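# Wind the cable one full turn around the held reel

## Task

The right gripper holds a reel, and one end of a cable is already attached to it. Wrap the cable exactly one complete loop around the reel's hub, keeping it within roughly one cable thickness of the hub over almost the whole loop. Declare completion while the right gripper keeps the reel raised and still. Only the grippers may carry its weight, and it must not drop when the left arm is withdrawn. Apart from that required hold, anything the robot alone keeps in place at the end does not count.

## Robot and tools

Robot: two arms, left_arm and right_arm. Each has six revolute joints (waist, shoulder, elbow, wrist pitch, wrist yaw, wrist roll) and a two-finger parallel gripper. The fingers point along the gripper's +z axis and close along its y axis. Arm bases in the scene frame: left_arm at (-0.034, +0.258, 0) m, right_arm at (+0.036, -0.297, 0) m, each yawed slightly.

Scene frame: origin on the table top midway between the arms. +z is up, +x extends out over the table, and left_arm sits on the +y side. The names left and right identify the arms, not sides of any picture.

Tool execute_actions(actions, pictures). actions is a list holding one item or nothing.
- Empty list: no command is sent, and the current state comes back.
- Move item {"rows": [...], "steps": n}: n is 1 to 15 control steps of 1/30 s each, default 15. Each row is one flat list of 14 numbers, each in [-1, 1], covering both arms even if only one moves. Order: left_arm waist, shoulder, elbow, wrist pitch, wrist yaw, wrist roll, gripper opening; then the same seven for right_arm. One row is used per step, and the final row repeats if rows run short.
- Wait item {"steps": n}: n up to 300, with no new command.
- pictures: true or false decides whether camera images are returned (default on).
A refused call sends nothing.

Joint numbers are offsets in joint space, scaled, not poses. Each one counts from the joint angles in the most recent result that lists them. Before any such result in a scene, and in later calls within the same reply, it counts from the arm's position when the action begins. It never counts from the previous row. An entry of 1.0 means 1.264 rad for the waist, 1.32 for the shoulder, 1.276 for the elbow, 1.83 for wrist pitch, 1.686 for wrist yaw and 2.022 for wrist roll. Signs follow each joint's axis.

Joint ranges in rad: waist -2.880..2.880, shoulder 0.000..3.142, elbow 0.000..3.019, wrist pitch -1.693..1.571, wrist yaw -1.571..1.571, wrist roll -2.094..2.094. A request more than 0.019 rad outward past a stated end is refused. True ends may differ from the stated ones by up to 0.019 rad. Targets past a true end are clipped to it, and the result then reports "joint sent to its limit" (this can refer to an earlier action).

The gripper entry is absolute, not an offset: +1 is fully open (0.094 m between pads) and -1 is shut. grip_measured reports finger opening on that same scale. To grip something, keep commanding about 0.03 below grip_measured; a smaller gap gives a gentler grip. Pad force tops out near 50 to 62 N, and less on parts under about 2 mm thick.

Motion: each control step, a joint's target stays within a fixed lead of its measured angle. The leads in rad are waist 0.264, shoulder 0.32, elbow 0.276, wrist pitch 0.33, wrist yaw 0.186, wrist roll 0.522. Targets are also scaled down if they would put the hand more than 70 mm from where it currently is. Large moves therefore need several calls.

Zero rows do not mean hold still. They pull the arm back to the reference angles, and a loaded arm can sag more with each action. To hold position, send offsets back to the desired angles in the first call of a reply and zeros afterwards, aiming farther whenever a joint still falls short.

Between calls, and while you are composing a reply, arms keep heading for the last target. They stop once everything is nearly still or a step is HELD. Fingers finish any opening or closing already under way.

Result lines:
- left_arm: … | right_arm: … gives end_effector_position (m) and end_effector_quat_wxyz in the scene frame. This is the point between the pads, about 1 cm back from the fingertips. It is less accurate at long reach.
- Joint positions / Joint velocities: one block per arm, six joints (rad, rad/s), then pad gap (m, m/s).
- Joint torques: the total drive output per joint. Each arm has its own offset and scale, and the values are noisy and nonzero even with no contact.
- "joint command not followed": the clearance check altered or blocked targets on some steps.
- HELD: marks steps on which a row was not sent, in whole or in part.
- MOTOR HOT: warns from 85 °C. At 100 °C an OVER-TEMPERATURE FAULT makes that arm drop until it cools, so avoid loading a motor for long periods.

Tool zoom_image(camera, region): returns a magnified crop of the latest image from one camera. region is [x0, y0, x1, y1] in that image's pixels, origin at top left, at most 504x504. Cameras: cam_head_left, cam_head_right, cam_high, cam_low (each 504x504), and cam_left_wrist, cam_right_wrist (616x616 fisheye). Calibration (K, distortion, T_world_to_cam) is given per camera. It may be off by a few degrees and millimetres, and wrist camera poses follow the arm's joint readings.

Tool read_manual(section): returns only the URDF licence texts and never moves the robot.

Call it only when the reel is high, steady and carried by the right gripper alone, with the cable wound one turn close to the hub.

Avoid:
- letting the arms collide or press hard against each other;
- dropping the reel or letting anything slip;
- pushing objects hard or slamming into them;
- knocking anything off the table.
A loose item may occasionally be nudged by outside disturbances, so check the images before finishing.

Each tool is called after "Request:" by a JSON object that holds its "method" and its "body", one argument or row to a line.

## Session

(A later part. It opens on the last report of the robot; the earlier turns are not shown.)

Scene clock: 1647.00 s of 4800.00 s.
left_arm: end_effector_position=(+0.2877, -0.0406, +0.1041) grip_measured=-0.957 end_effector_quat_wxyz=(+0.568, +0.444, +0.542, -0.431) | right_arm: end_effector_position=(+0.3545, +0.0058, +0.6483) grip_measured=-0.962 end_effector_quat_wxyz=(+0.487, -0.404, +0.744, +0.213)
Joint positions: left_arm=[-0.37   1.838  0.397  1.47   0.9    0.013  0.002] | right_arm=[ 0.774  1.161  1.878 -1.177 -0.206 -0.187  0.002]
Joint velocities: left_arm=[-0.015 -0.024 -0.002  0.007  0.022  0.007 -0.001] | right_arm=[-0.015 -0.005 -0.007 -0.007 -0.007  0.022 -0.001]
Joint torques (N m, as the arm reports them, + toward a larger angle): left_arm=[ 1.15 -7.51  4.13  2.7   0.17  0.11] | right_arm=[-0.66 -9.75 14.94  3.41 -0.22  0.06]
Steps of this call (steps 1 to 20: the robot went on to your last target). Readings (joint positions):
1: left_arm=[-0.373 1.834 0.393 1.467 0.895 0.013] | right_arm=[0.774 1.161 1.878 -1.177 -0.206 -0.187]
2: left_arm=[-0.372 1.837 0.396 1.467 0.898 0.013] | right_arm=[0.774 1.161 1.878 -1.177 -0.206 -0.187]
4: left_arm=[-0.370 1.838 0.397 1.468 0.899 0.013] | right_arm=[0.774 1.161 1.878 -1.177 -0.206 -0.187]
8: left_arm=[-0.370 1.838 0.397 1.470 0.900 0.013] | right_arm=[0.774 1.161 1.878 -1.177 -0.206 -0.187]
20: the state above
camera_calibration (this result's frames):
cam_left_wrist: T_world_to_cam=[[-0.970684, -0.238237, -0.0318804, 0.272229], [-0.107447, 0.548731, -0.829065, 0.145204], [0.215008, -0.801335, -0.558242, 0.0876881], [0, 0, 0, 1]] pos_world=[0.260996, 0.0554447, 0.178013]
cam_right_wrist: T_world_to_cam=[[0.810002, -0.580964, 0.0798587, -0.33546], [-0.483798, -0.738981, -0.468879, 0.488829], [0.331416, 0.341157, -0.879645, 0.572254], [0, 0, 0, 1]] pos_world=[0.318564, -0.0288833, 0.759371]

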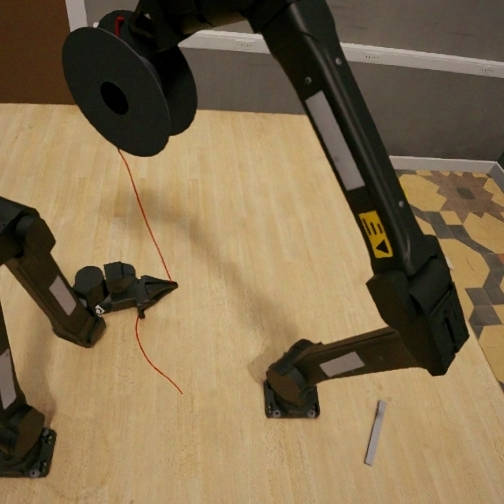

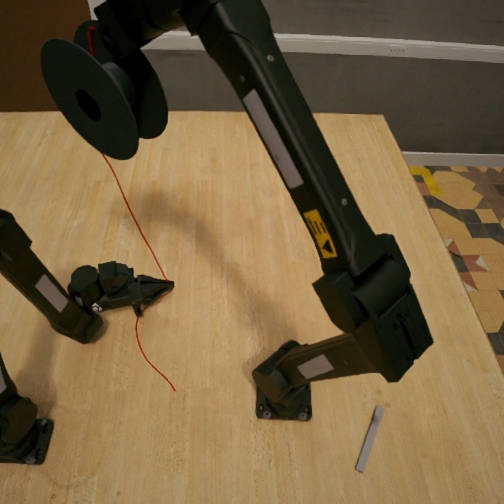

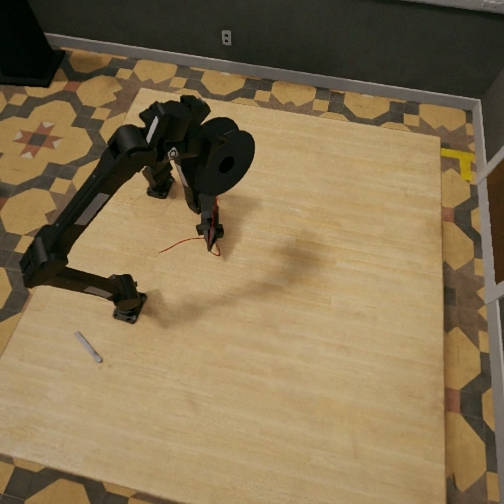

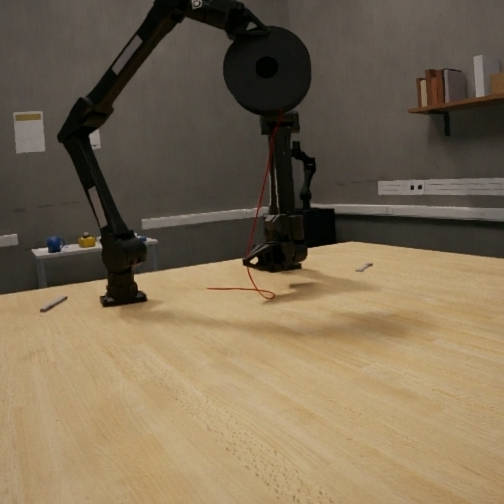

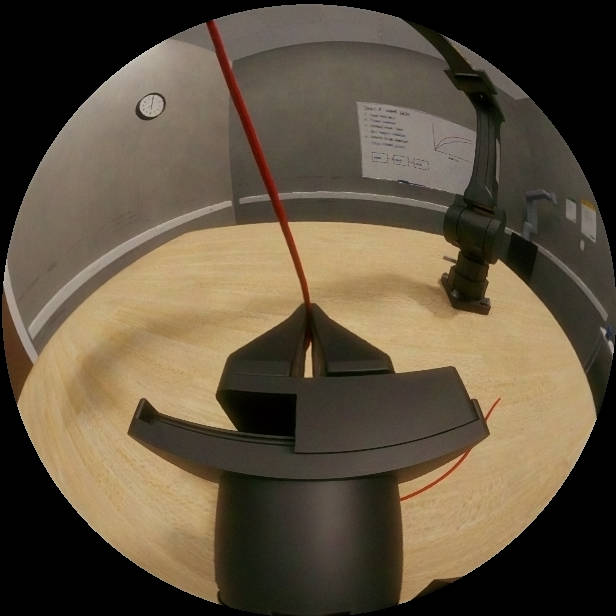

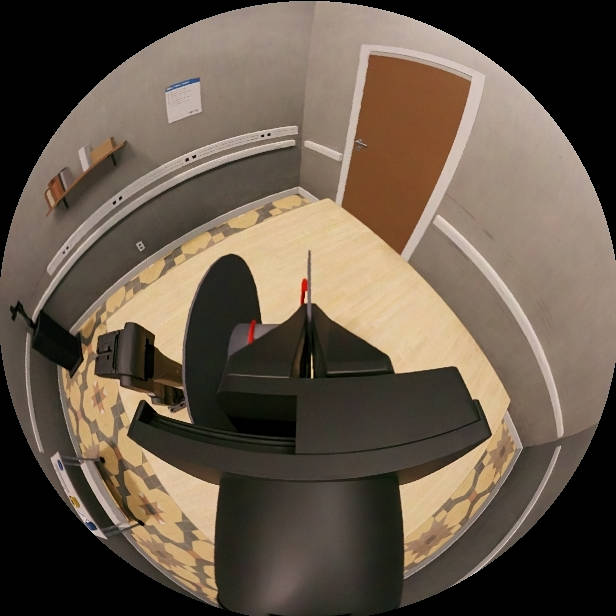

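Request:
{"method": "execute_actions", "body": {
  "actions": [
    {"rows": [[0,0.008,0,0.004,0,0,-0.98,-0.005,-0.0154,0.043,0.02,0,0.005,-1],[0,0.014,0,0.008,0,0,-0.98,-0.005,-0.0154,0.043,0.02,0,0.005,-1],[0,0.02,0,0.012,0,0,-0.98,-0.005,-0.0154,0.043,0.02,0,0.005,-1],[0,0.025,0,0.016,0,0,-0.98,-0.005,-0.0154,0.043,0.02,0,0.005,-1],[0,0.03,0,0.02,0,0,-0.98,-0.005,-0.0154,0.043,0.02,0,0.005,-1],[0,0.035,0,0.024,0,0,-0.98,-0.005,-0.0154,0.043,0.02,0,0.005,-1],[0,0.04,0,0.028,0,0,-0.98,-0.005,-0.0154,0.043,0.02,0,0.005,-1],[0,0.045,0,0.031,0,0,-0.98,-0.005,-0.0154,0.043,0.02,0,0.005,-1],[0,0.049,0,0.034,0,0,-0.98,-0.005,-0.0154,0.043,0.02,0,0.005,-1],[0,0.053,0,0.036,0,0,-0.98,-0.005,-0.0154,0.043,0.02,0,0.005,-1]], "steps": 15}
  ]
}}

Request:
{"method": "execute_actions", "body": {
  "actions": [
    {"steps": 10}
  ]
}}

Request:
{"method": "zoom_image", "body": {
  "camera": "cam_low",
  "region": [190, 10, 370, 310]
}}

Scene clock: 1666.00 s of 4800.00 s.
left_arm: end_effector_position=(+0.2863, -0.0399, +0.0983) grip_measured=-0.957 end_effector_quat_wxyz=(+0.574, +0.445, +0.537, -0.430) | right_arm: end_effector_position=(+0.3549, +0.0054, +0.6482) grip_measured=-0.962 end_effector_quat_wxyz=(+0.488, -0.404, +0.744, +0.211)
Joint positions: left_arm=[-0.37   1.879  0.397  1.526  0.9    0.013  0.002] | right_arm=[ 0.774  1.161  1.878 -1.177 -0.203 -0.189  0.002]
Joint velocities: left_arm=[ 0.005 -0.005 -0.007  0.002 -0.066 -0.095 -0.   ] | right_arm=[-0.015  0.005  0.002 -0.002 -0.037 -0.081  0.001]
Joint torques (N m, as the arm reports them, + toward a larger angle): left_arm=[ 0.3  -6.3   2.24  2.27  0.05  0.12] | right_arm=[-0.26 -9.13 14.83  3.29 -0.35  0.15]
Steps of this call (steps 1 to 15: the robot went on to your last target; steps 16 to 200: nothing new was sent; then 11.83 s passed at rest; steps 201 to 215: all 15 steps of this action). Readings (joint positions):
201: left_arm=[-0.370 1.838 0.397 1.470 0.900 0.013] | right_arm=[0.774 1.161 1.878 -1.177 -0.206 -0.187]
202: left_arm=[-0.370 1.838 0.397 1.470 0.900 0.013] | right_arm=[0.774 1.161 1.878 -1.177 -0.206 -0.187]
204: left_arm=[-0.370 1.840 0.397 1.471 0.900 0.013] | right_arm=[0.774 1.161 1.878 -1.177 -0.206 -0.187]
208: left_arm=[-0.370 1.860 0.397 1.495 0.900 0.013] | right_arm=[0.774 1.161 1.878 -1.177 -0.206 -0.187]
215: the state above
camera_calibration (this result's frames):
cam_left_wrist: T_world_to_cam=[[-0.970039, -0.238865, -0.044361, 0.271917], [-0.0955761, 0.543067, -0.834232, 0.136786], [0.22336, -0.804998, -0.549626, 0.0819045], [0, 0, 0, 1]] pos_world=[0.258549, 0.0566002, 0.171191]
cam_right_wrist: T_world_to_cam=[[0.808789, -0.582182, 0.083214, -0.337713], [-0.483922, -0.739227, -0.468361, 0.488459], [0.334186, 0.338536, -0.87961, 0.571205], [0, 0, 0, 1]] pos_world=[0.318626, -0.0289018, 0.759315]

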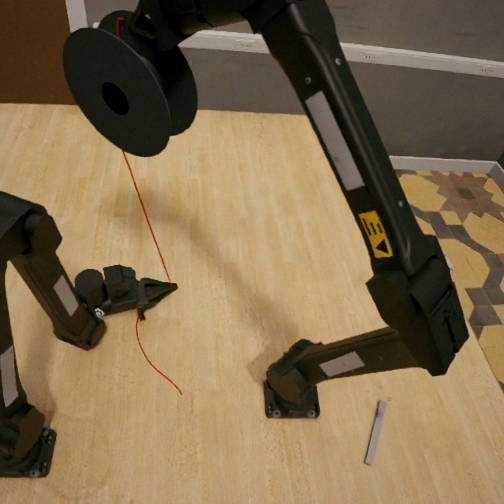

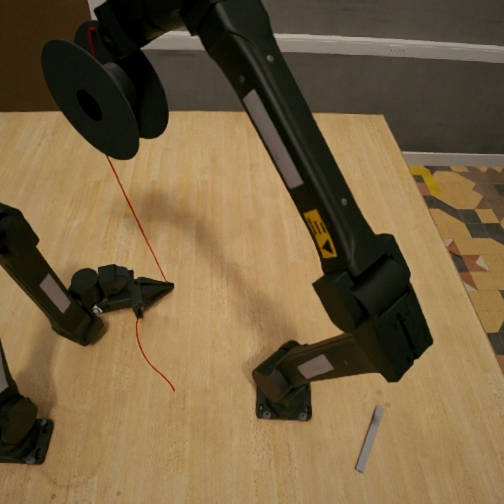

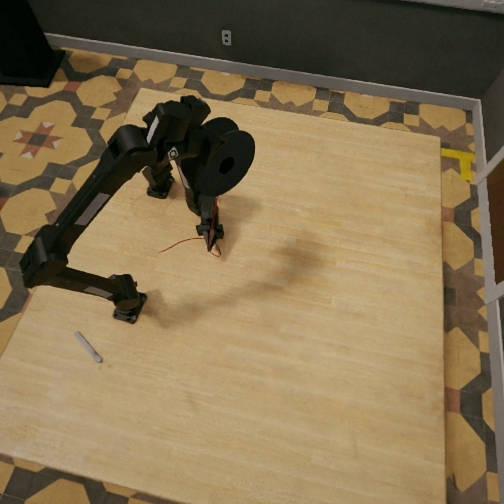

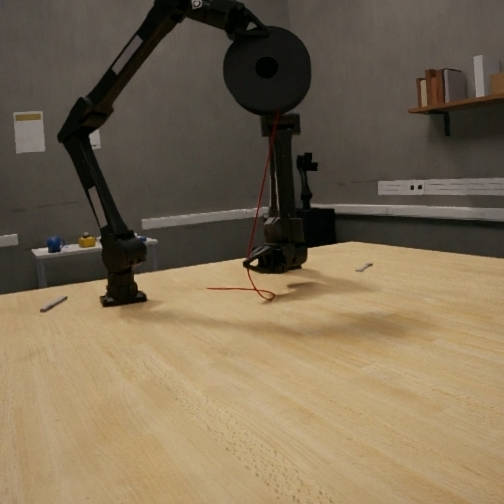

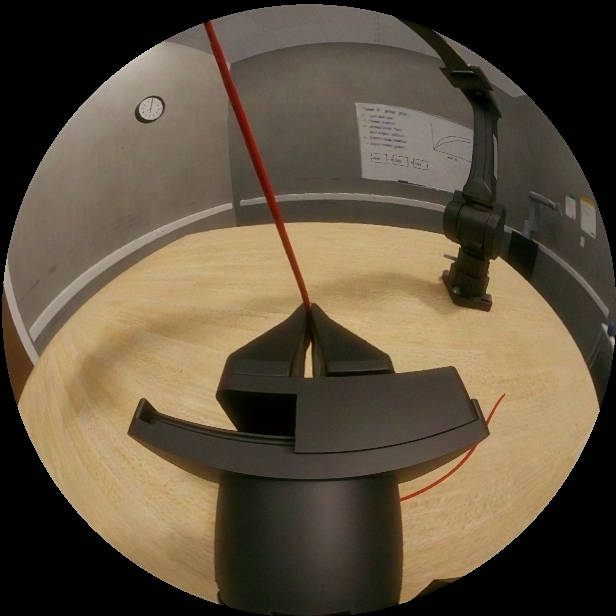

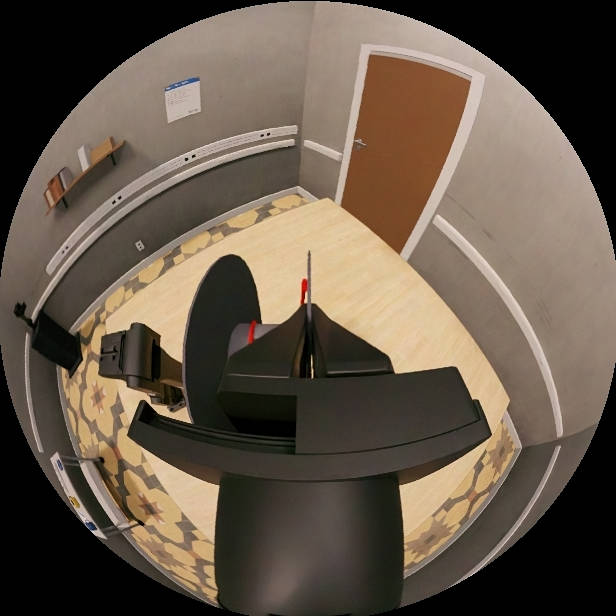

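Scene clock: 1666.33 s of 4800.00 s.
left_arm: end_effector_position=(+0.2863, -0.0399, +0.0983) grip_measured=-0.957 end_effector_quat_wxyz=(+0.574, +0.445, +0.537, -0.430) | right_arm: end_effector_position=(+0.3549, +0.0054, +0.6482) grip_measured=-0.962 end_effector_quat_wxyz=(+0.488, -0.404, +0.744, +0.211)
Joint positions: left_arm=[-0.37   1.879  0.397  1.526  0.9    0.013  0.002] | right_arm=[ 0.774  1.161  1.878 -1.177 -0.203 -0.189  0.002]
Joint velocities: left_arm=[-0.005  0.005  0.002 -0.002 -0.022  0.007  0.001] | right_arm=[-0.005 -0.005 -0.017 -0.012 -0.037  0.051  0.   ]
Joint torques (N m, as the arm reports them, + toward a larger angle): left_arm=[ 0.25 -6.53  2.21  2.15  0.04  0.11] | right_arm=[-0.38 -8.9  14.97  3.08 -0.34  0.15]
Steps of this call (steps 1 to 10: the robot went on to your last target). Readings (joint positions):
1: left_arm=[-0.370 1.879 0.397 1.526 0.900 0.013] | right_arm=[0.774 1.161 1.878 -1.177 -0.203 -0.189]
2: left_arm=[-0.370 1.879 0.397 1.526 0.900 0.013] | right_arm=[0.774 1.161 1.878 -1.177 -0.203 -0.189]
4: left_arm=[-0.370 1.879 0.397 1.526 0.900 0.013] | right_arm=[0.774 1.161 1.878 -1.177 -0.203 -0.189]
8: left_arm=[-0.370 1.879 0.397 1.526 0.900 0.013] | right_arm=[0.774 1.161 1.878 -1.177 -0.203 -0.189]
10: the state above
camera_calibration (this result's frames):
cam_left_wrist: T_world_to_cam=[[-0.970039, -0.238865, -0.044361, 0.271917], [-0.0955761, 0.543067, -0.834232, 0.136786], [0.22336, -0.804998, -0.549626, 0.0819045], [0, 0, 0, 1]] pos_world=[0.258549, 0.0566002, 0.171191]
cam_right_wrist: T_world_to_cam=[[0.808789, -0.582182, 0.083214, -0.337713], [-0.483922, -0.739227, -0.468361, 0.488459], [0.334186, 0.338536, -0.87961, 0.571205], [0, 0, 0, 1]] pos_world=[0.318626, -0.0289018, 0.759315]

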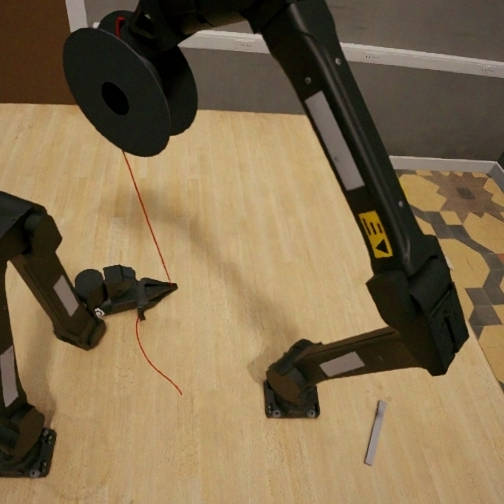

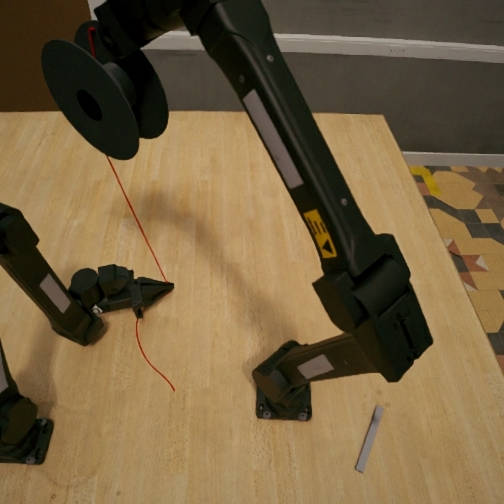

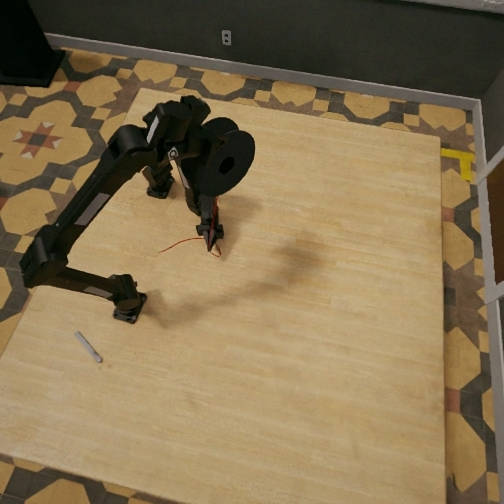

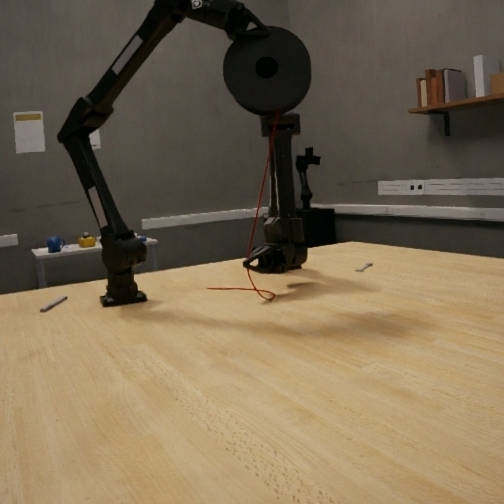

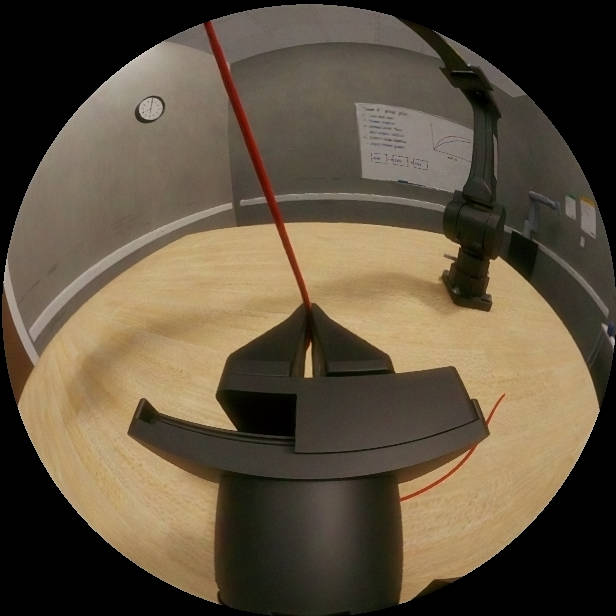

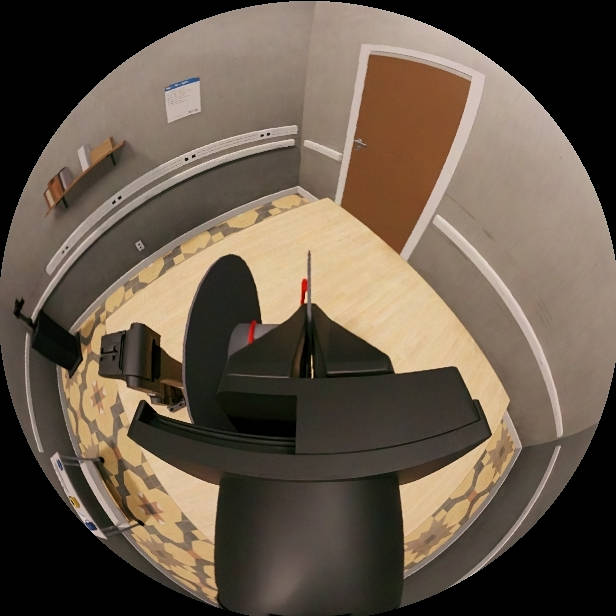

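Region (190, 10, 370, 310) of cam_low's 504x504 image, scaled by 1.680, with more detail than that image has; it fills the left 302 columns of this view, and the rest is white.

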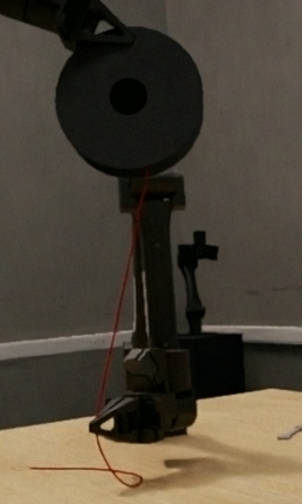

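Request:
{"method": "execute_actions", "body": {
  "actions": [
    {"rows": [[0,0,0,0,0,0,-0.96,-0.005,-0.0154,0.043,0.02,0,0.005,-1],[0,0,0,0,0,0,-0.95,-0.005,-0.0154,0.043,0.02,0,0.005,-1],[0,0,0,0,0,0,-0.94,-0.005,-0.0154,0.043,0.02,0,0.005,-1],[0,0,0,0,0,0,-0.93,-0.005,-0.0154,0.043,0.02,0,0.005,-1],[0,0,0,0,0,0,-0.92,-0.005,-0.0154,0.043,0.02,0,0.005,-1],[0,0,0,0,0,0,-0.9,-0.005,-0.0154,0.043,0.02,0,0.005,-1],[0,0,0,0,0,0,-0.88,-0.005,-0.0154,0.043,0.02,0,0.005,-1],[0,0,0,0,0,0,-0.85,-0.005,-0.0154,0.043,0.02,0,0.005,-1],[0,0,0,0,0,0,-0.8,-0.005,-0.0154,0.043,0.02,0,0.005,-1],[0,0,0,0,0,0,-0.75,-0.005,-0.0154,0.043,0.02,0,0.005,-1],[0,0,0,0,0,0,-0.7,-0.005,-0.0154,0.043,0.02,0,0.005,-1]], "steps": 15}
  ]
}}

Request:
{"method": "execute_actions", "body": {
  "actions": [
    {"steps": 15}
  ]
}}

Scene clock: 1689.93 s of 4800.00 s.
left_arm: end_effector_position=(+0.2863, -0.0399, +0.0983) grip_measured=-0.702 end_effector_quat_wxyz=(+0.574, +0.445, +0.537, -0.430) | right_arm: end_effector_position=(+0.3552, +0.0053, +0.6485) grip_measured=-0.962 end_effector_quat_wxyz=(+0.489, -0.404, +0.744, +0.210)
Joint positions: left_arm=[-0.37   1.879  0.397  1.526  0.9    0.013  0.014] | right_arm=[ 0.774  1.161  1.878 -1.176 -0.201 -0.189  0.002]
Joint velocities: left_arm=[-0.015 -0.005 -0.007  0.017  0.037 -0.051 -0.   ] | right_arm=[-0.015 -0.005 -0.012 -0.007 -0.037  0.022 -0.001]
Joint torques (N m, as the arm reports them, + toward a larger angle): left_arm=[ 0.17 -8.05  2.11  1.91  0.03  0.11] | right_arm=[-0.91 -9.04 15.14  3.32 -0.26  0.08]
Steps of this call (steps 1 to 15: the robot went on to your last target; steps 16 to 200: nothing new was sent; then 16.43 s passed at rest; steps 201 to 215: all 15 steps of this action). Readings (joint positions):
201: left_arm=[-0.370 1.879 0.397 1.526 0.900 0.013] | right_arm=[0.774 1.161 1.878 -1.177 -0.202 -0.189]
202: left_arm=[-0.370 1.879 0.397 1.526 0.900 0.013] | right_arm=[0.774 1.161 1.878 -1.177 -0.201 -0.189]
204: left_arm=[-0.370 1.879 0.397 1.526 0.900 0.013] | right_arm=[0.774 1.161 1.878 -1.177 -0.201 -0.189]
208: left_arm=[-0.370 1.879 0.397 1.526 0.900 0.013] | right_arm=[0.774 1.161 1.878 -1.176 -0.201 -0.189]
215: the state above
camera_calibration (this result's frames):
cam_left_wrist: T_world_to_cam=[[-0.970039, -0.238865, -0.044361, 0.271917], [-0.0955761, 0.543067, -0.834232, 0.136786], [0.22336, -0.804998, -0.549626, 0.0819045], [0, 0, 0, 1]] pos_world=[0.258549, 0.0566002, 0.171191]
cam_right_wrist: T_world_to_cam=[[0.807673, -0.583569, 0.0843268, -0.338406], [-0.484519, -0.73837, -0.469096, 0.489312], [0.336014, 0.338018, -0.879112, 0.570359], [0, 0, 0, 1]] pos_world=[0.318753, -0.0289817, 0.75948]

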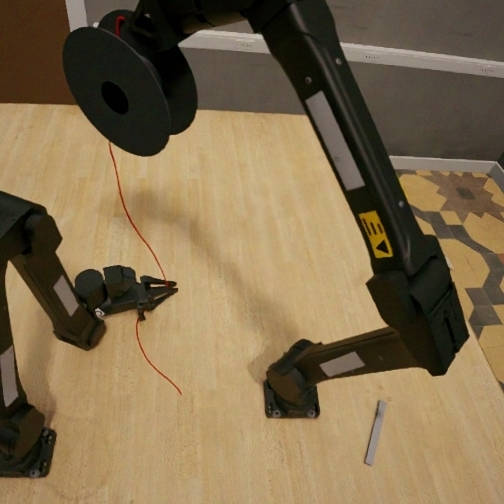

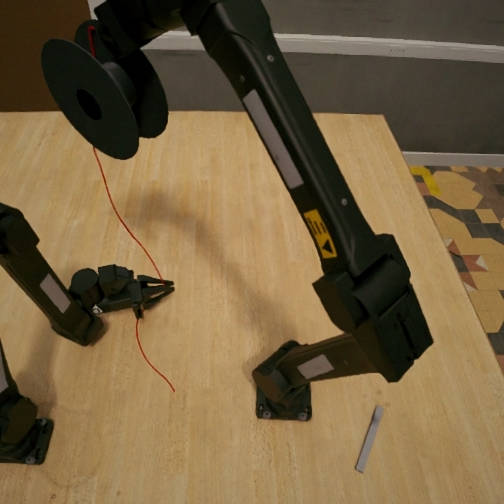

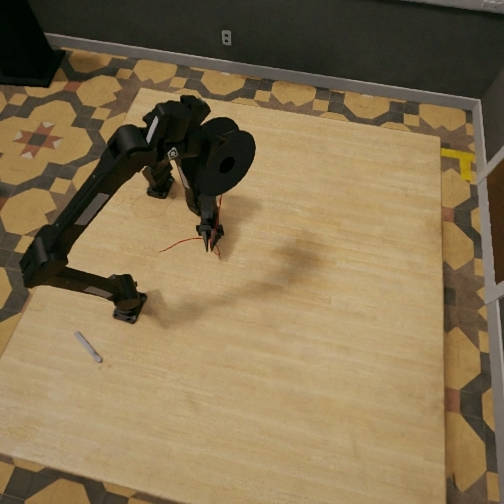

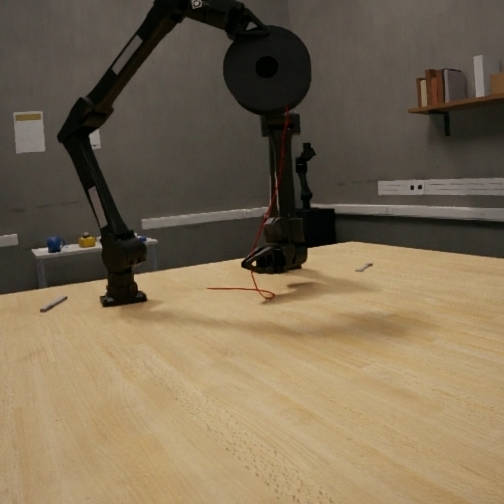

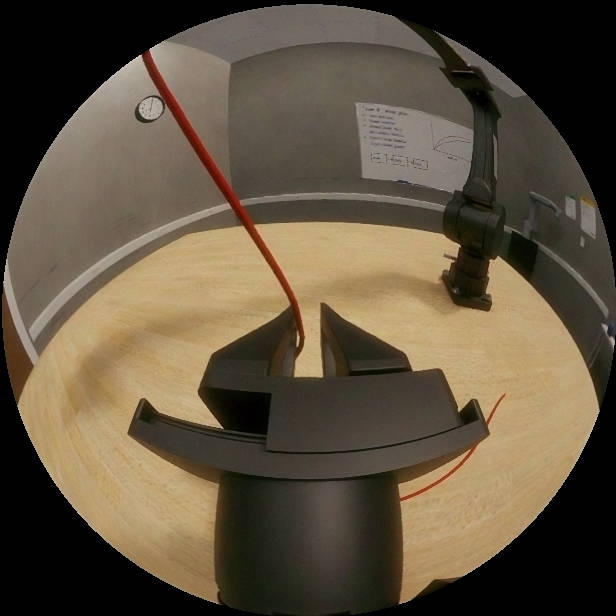

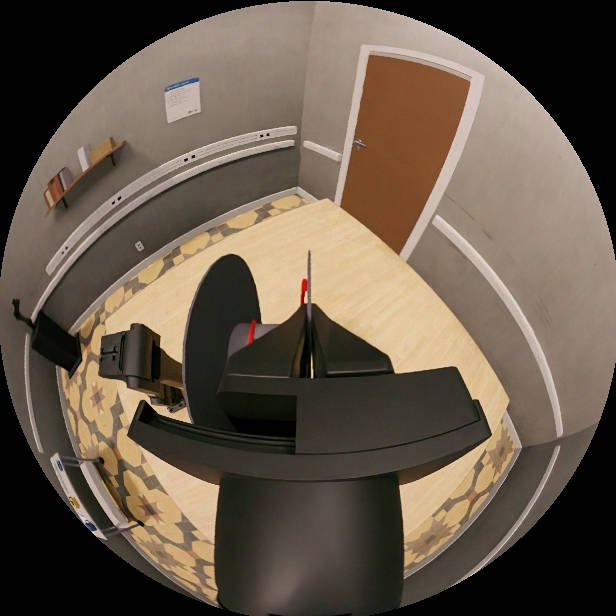

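Scene clock: 1690.43 s of 4800.00 s.
left_arm: end_effector_position=(+0.2863, -0.0399, +0.0983) grip_measured=-0.702 end_effector_quat_wxyz=(+0.574, +0.445, +0.537, -0.430) | right_arm: end_effector_position=(+0.3552, +0.0053, +0.6485) grip_measured=-0.962 end_effector_quat_wxyz=(+0.489, -0.404, +0.744, +0.210)
Joint positions: left_arm=[-0.37   1.879  0.397  1.526  0.9    0.013  0.014] | right_arm=[ 0.774  1.161  1.878 -1.176 -0.201 -0.189  0.002]
Joint velocities: left_arm=[-0.024 -0.015  0.007  0.017 -0.007 -0.007 -0.001] | right_arm=[-0.005 -0.005  0.012 -0.012 -0.022 -0.037  0.   ]
Joint torques (N m, as the arm reports them, + toward a larger angle): left_arm=[ 0.2  -9.    2.15  1.79  0.03  0.12] | right_arm=[-1.12 -9.86 14.74  3.28 -0.28  0.07]
Steps of this call (steps 1 to 15: the robot went on to your last target). Readings (joint positions):
1: left_arm=[-0.370 1.879 0.397 1.526 0.900 0.013] | right_arm=[0.774 1.161 1.878 -1.176 -0.201 -0.189]
2: left_arm=[-0.370 1.879 0.397 1.526 0.900 0.013] | right_arm=[0.774 1.161 1.878 -1.176 -0.201 -0.189]
4: left_arm=[-0.370 1.879 0.397 1.526 0.900 0.013] | right_arm=[0.774 1.161 1.878 -1.176 -0.201 -0.189]
8: left_arm=[-0.370 1.879 0.397 1.526 0.900 0.013] | right_arm=[0.774 1.161 1.878 -1.176 -0.201 -0.189]
15: the state above
All arms were judged still, so your last target was given up. Only a new action makes them travel on or press farther. Fingers that are still opening or closing keep moving.
camera_calibration (this result's frames):
cam_left_wrist: T_world_to_cam=[[-0.970039, -0.238865, -0.044361, 0.271917], [-0.0955761, 0.543067, -0.834232, 0.136786], [0.22336, -0.804998, -0.549626, 0.0819045], [0, 0, 0, 1]] pos_world=[0.258549, 0.0566002, 0.171191]
cam_right_wrist: T_world_to_cam=[[0.807673, -0.583569, 0.0843268, -0.338406], [-0.484519, -0.73837, -0.469096, 0.489312], [0.336014, 0.338018, -0.879112, 0.570359], [0, 0, 0, 1]] pos_world=[0.318753, -0.0289817, 0.75948]

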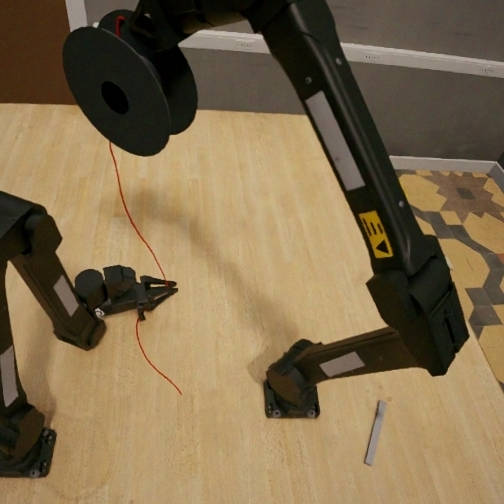

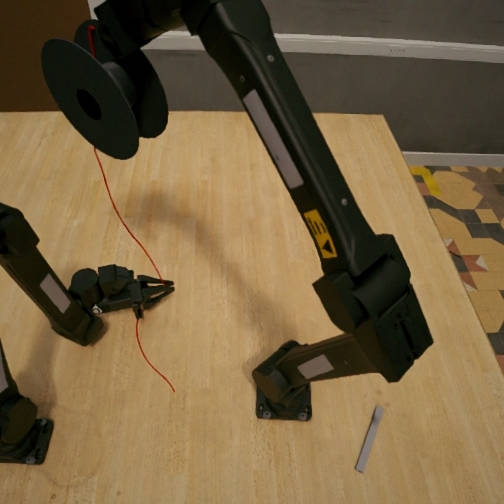

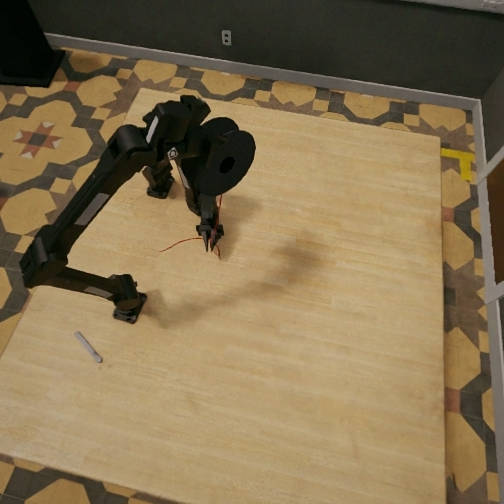

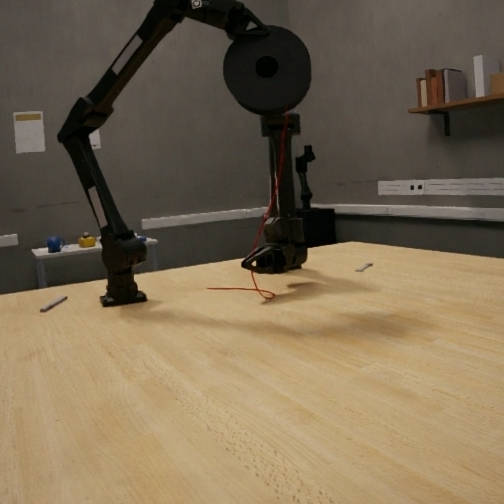

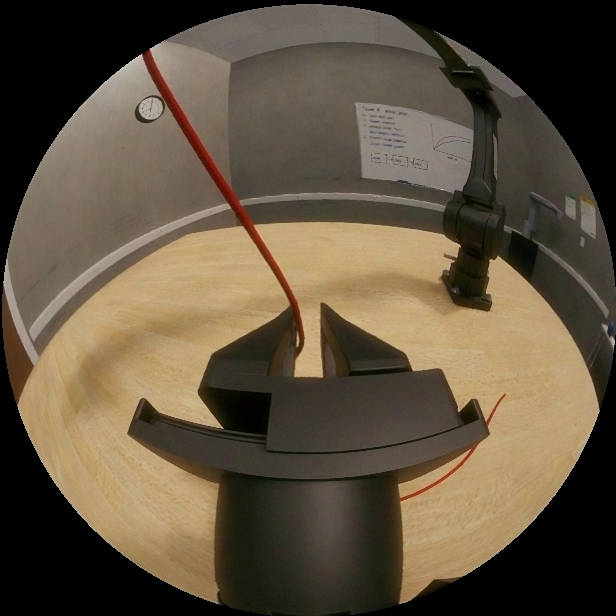

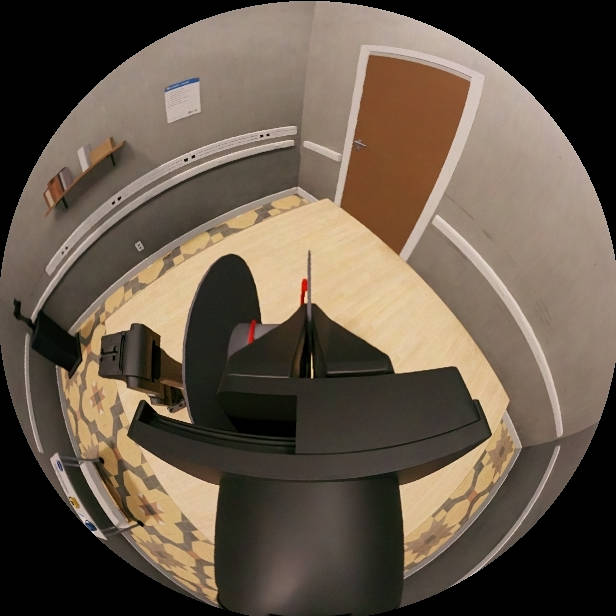

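Request:
{"method": "execute_actions", "body": {
  "actions": [
    {"rows": [[0,0,0,0,0,0,-0.55,-0.005,-0.0154,0.043,0.02,0,0.005,-1],[0,0,0,0,0,0,-0.4,-0.005,-0.0154,0.043,0.02,0,0.005,-1],[0.008,-0.008,-0.004,-0.002,0.006,0,-0.3,-0.005,-0.0154,0.043,0.02,0,0.005,-1],[0.02,-0.016,-0.011,-0.004,0.014,0,-0.3,-0.005,-0.0154,0.043,0.02,0,0.005,-1],[0.034,-0.024,-0.019,-0.007,0.024,0,-0.3,-0.005,-0.0154,0.043,0.02,0,0.005,-1],[0.049,-0.032,-0.028,-0.01,0.035,0,-0.3,-0.005,-0.0154,0.043,0.02,0,0.005,-1],[0.064,-0.041,-0.037,-0.013,0.046,0,-0.3,-0.005,-0.0154,0.043,0.02,0,0.005,-1],[0.079,-0.05,-0.046,-0.016,0.056,0,-0.3,-0.005,-0.0154,0.043,0.02,0,0.005,-1],[0.094,-0.059,-0.055,-0.019,0.067,0,-0.3,-0.005,-0.0154,0.043,0.02,0,0.005,-1],[0.109,-0.068,-0.064,-0.022,0.078,0,-0.3,-0.005,-0.0154,0.043,0.02,0,0.005,-1],[0.123,-0.076,-0.072,-0.025,0.088,0,-0.3,-0.005,-0.0154,0.043,0.02,0,0.005,-1],[0.136,-0.084,-0.079,-0.027,0.097,0,-0.3,-0.005,-0.0154,0.043,0.02,0,0.005,-1],[0.146,-0.09,-0.084,-0.029,0.104,0,-0.3,-0.005,-0.0154,0.043,0.02,0,0.005,-1],[0.152,-0.093,-0.087,-0.03,0.108,0,-0.3,-0.005,-0.0154,0.043,0.02,0,0.005,-1],[0.155,-0.095,-0.089,-0.031,0.11,0,-0.3,-0.005,-0.0154,0.043,0.02,0,0.005,-1]], "steps": 15}
  ]
}}

Request:
{"method": "execute_actions", "body": {
  "actions": [
    {"steps": 30}
  ]
}}

Scene clock: 1715.47 s of 4800.00 s.
left_arm: end_effector_position=(+0.2709, +0.0214, +0.1098) grip_measured=-0.302 end_effector_quat_wxyz=(+0.563, +0.443, +0.548, -0.431) | right_arm: end_effector_position=(+0.3552, +0.0053, +0.6485) grip_measured=-0.962 end_effector_quat_wxyz=(+0.489, -0.404, +0.744, +0.210)
Joint positions: left_arm=[-0.19   1.771  0.294  1.491  1.078  0.013  0.033] | right_arm=[ 0.774  1.161  1.878 -1.176 -0.201 -0.189  0.002]
Joint velocities: left_arm=[ 0.288 -0.239 -0.139 -0.056  0.168 -0.007 -0.001] | right_arm=[-0.005 -0.005  0.002 -0.007 -0.022 -0.066 -0.   ]
Joint torques (N m, as the arm reports them, + toward a larger angle): left_arm=[ 0.15 -7.27  2.13  0.95  0.14  0.12] | right_arm=[-0.79 -9.95 15.07  3.18 -0.23  0.08]
Steps of this call (steps 1 to 180: nothing new was sent; then 18.53 s passed at rest; steps 181 to 195: all 15 steps of this action). Readings (joint positions):
181: left_arm=[-0.370 1.879 0.397 1.526 0.900 0.013] | right_arm=[0.774 1.161 1.878 -1.176 -0.201 -0.189]
182: left_arm=[-0.370 1.879 0.397 1.526 0.900 0.013] | right_arm=[0.774 1.161 1.878 -1.176 -0.201 -0.189]
184: left_arm=[-0.369 1.878 0.397 1.526 0.912 0.013] | right_arm=[0.774 1.161 1.878 -1.176 -0.201 -0.189]
188: left_arm=[-0.327 1.858 0.368 1.519 0.978 0.013] | right_arm=[0.774 1.161 1.878 -1.176 -0.201 -0.189]
195: the state above
camera_calibration (this result's frames):
cam_left_wrist: T_world_to_cam=[[-0.970558, -0.239893, -0.021652, 0.269793], [-0.118974, 0.555614, -0.822884, 0.116406], [0.209435, -0.79608, -0.567797, 0.146568], [0, 0, 0, 1]] pos_world=[0.245003, 0.116724, 0.184851]
cam_right_wrist: T_world_to_cam=[[0.807673, -0.583569, 0.0843268, -0.338406], [-0.484519, -0.73837, -0.469096, 0.489312], [0.336014, 0.338018, -0.879112, 0.570359], [0, 0, 0, 1]] pos_world=[0.318753, -0.0289817, 0.75948]

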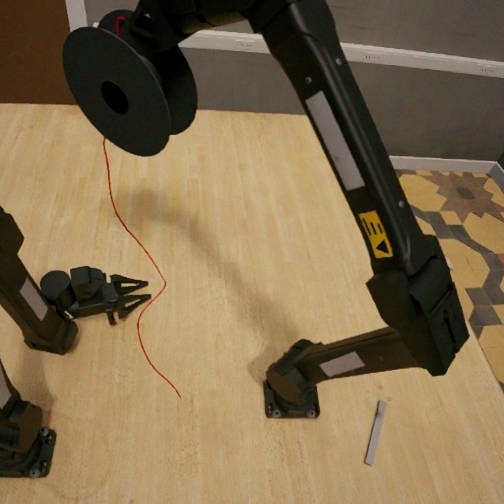

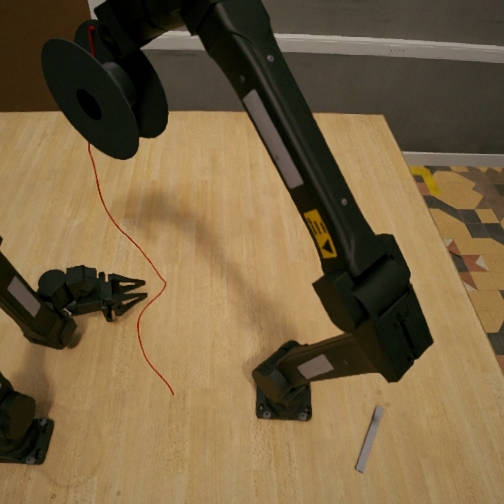

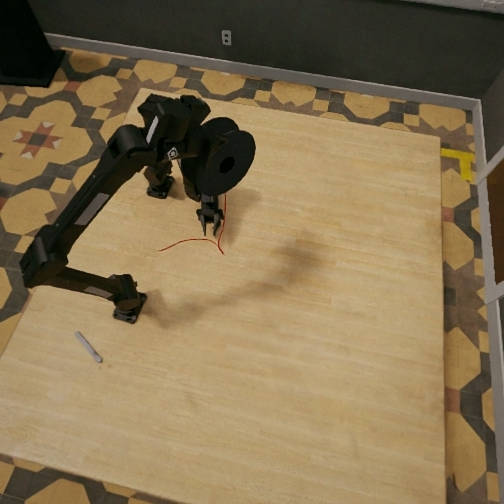

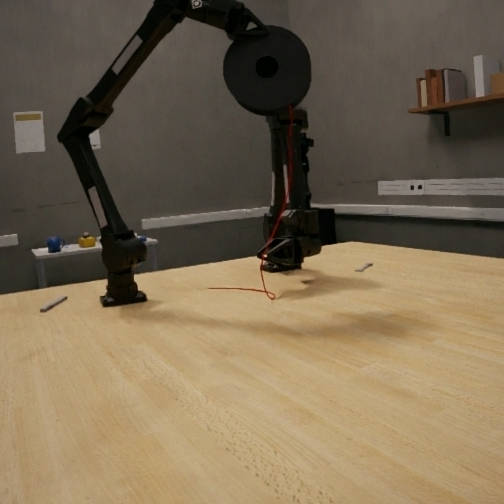

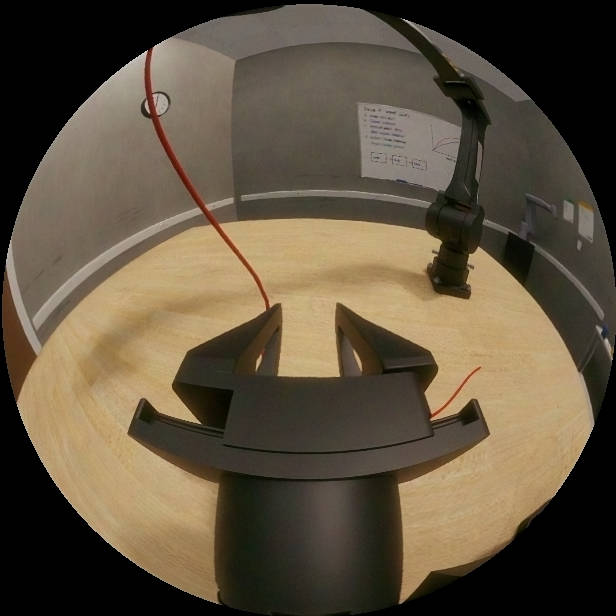

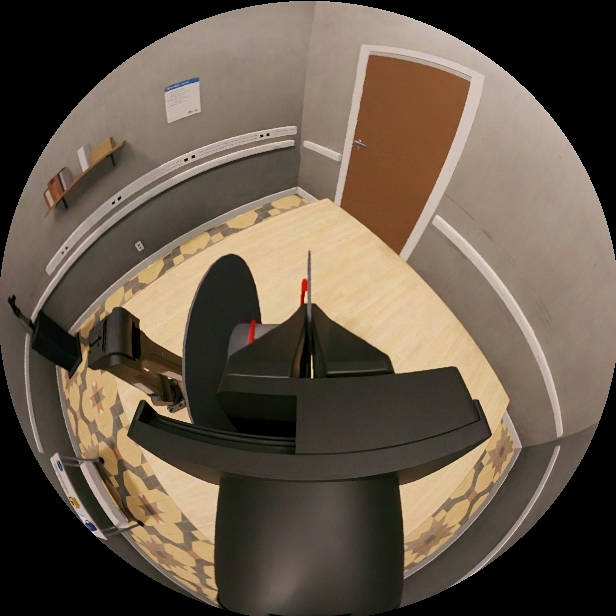

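Scene clock: 1716.47 s of 4800.00 s.
left_arm: end_effector_position=(+0.2707, +0.0249, +0.1113) grip_measured=-0.302 end_effector_quat_wxyz=(+0.564, +0.441, +0.550, -0.430) | right_arm: end_effector_position=(+0.3552, +0.0053, +0.6485) grip_measured=-0.962 end_effector_quat_wxyz=(+0.489, -0.404, +0.744, +0.210)
Joint positions: left_arm=[-0.18   1.761  0.289  1.485  1.083  0.013  0.033] | right_arm=[ 0.774  1.161  1.878 -1.176 -0.201 -0.189  0.002]
Joint velocities: left_arm=[-0.005 -0.005  0.007 -0.017  0.022  0.007  0.001] | right_arm=[-0.005 -0.015 -0.022  0.007 -0.022  0.051  0.001]
Joint torques (N m, as the arm reports them, + toward a larger angle): left_arm=[ 0.72 -7.75  1.81  1.03  0.16  0.11] | right_arm=[-0.5  -9.44 14.97  3.21 -0.25  0.08]
Steps of this call (steps 1 to 30: the robot went on to your last target). Readings (joint positions):
1: left_arm=[-0.183 1.765 0.291 1.489 1.080 0.013] | right_arm=[0.774 1.161 1.878 -1.176 -0.201 -0.189]
2: left_arm=[-0.180 1.762 0.289 1.488 1.081 0.013] | right_arm=[0.774 1.161 1.878 -1.176 -0.201 -0.189]
4: left_arm=[-0.180 1.761 0.289 1.487 1.082 0.013] | right_arm=[0.774 1.161 1.878 -1.176 -0.201 -0.189]
8: left_arm=[-0.180 1.761 0.289 1.485 1.083 0.013] | right_arm=[0.774 1.161 1.878 -1.176 -0.201 -0.189]
30: the state above
All arms were judged still, so your last target was given up. Only a new action makes them travel on or press farther. Fingers that are still opening or closing keep moving.
camera_calibration (this result's frames):
cam_left_wrist: T_world_to_cam=[[-0.969192, -0.245436, -0.0206769, 0.270141], [-0.123051, 0.555208, -0.822559, 0.116724], [0.213366, -0.794673, -0.568304, 0.149229], [0, 0, 0, 1]] pos_world=[0.244341, 0.120085, 0.186405]
cam_right_wrist: T_world_to_cam=[[0.807673, -0.583569, 0.0843268, -0.338406], [-0.484519, -0.73837, -0.469096, 0.489312], [0.336014, 0.338018, -0.879112, 0.570359], [0, 0, 0, 1]] pos_world=[0.318753, -0.0289817, 0.75948]

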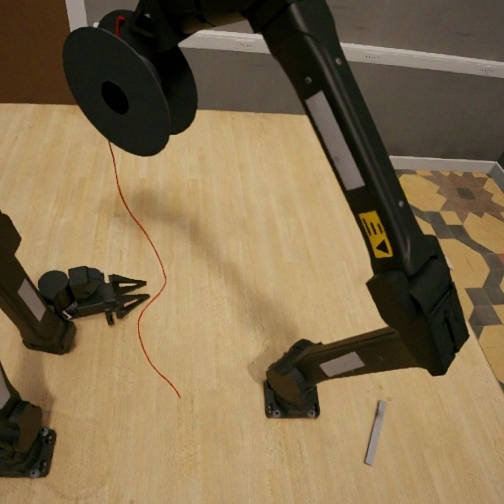

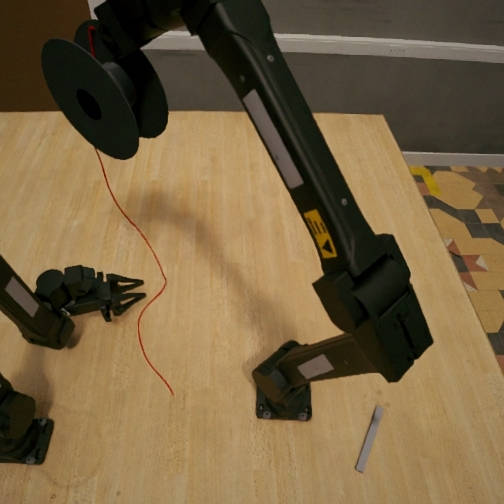

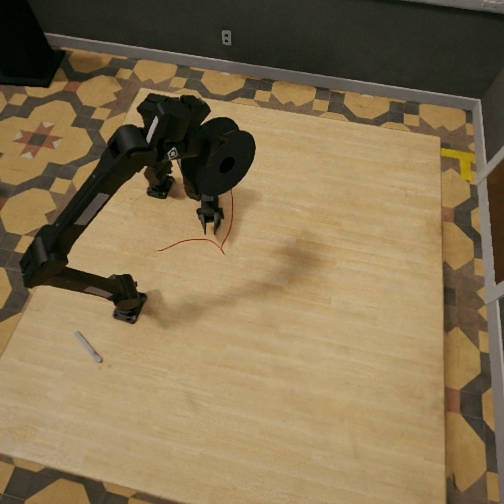

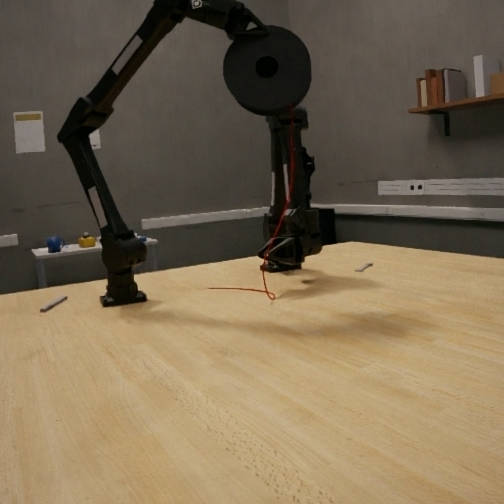

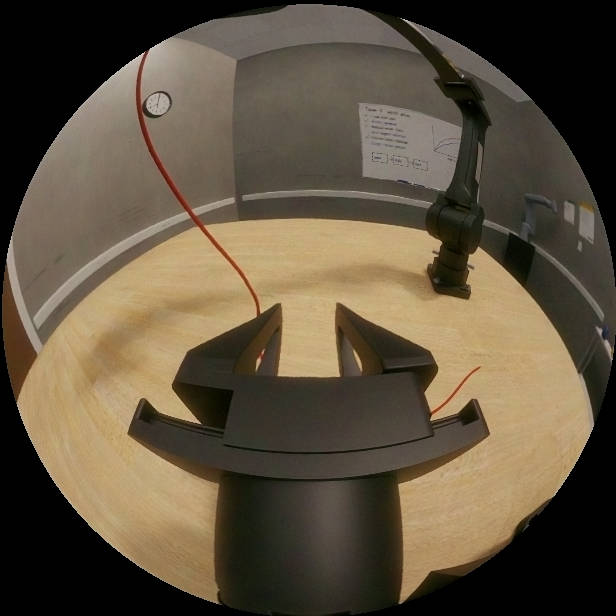

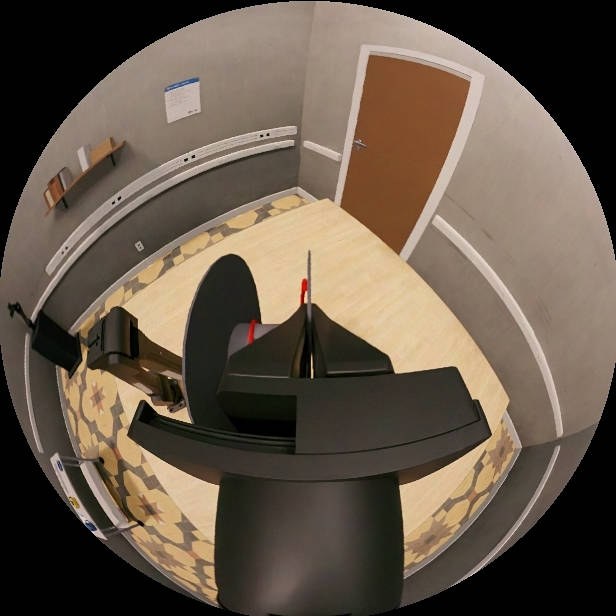

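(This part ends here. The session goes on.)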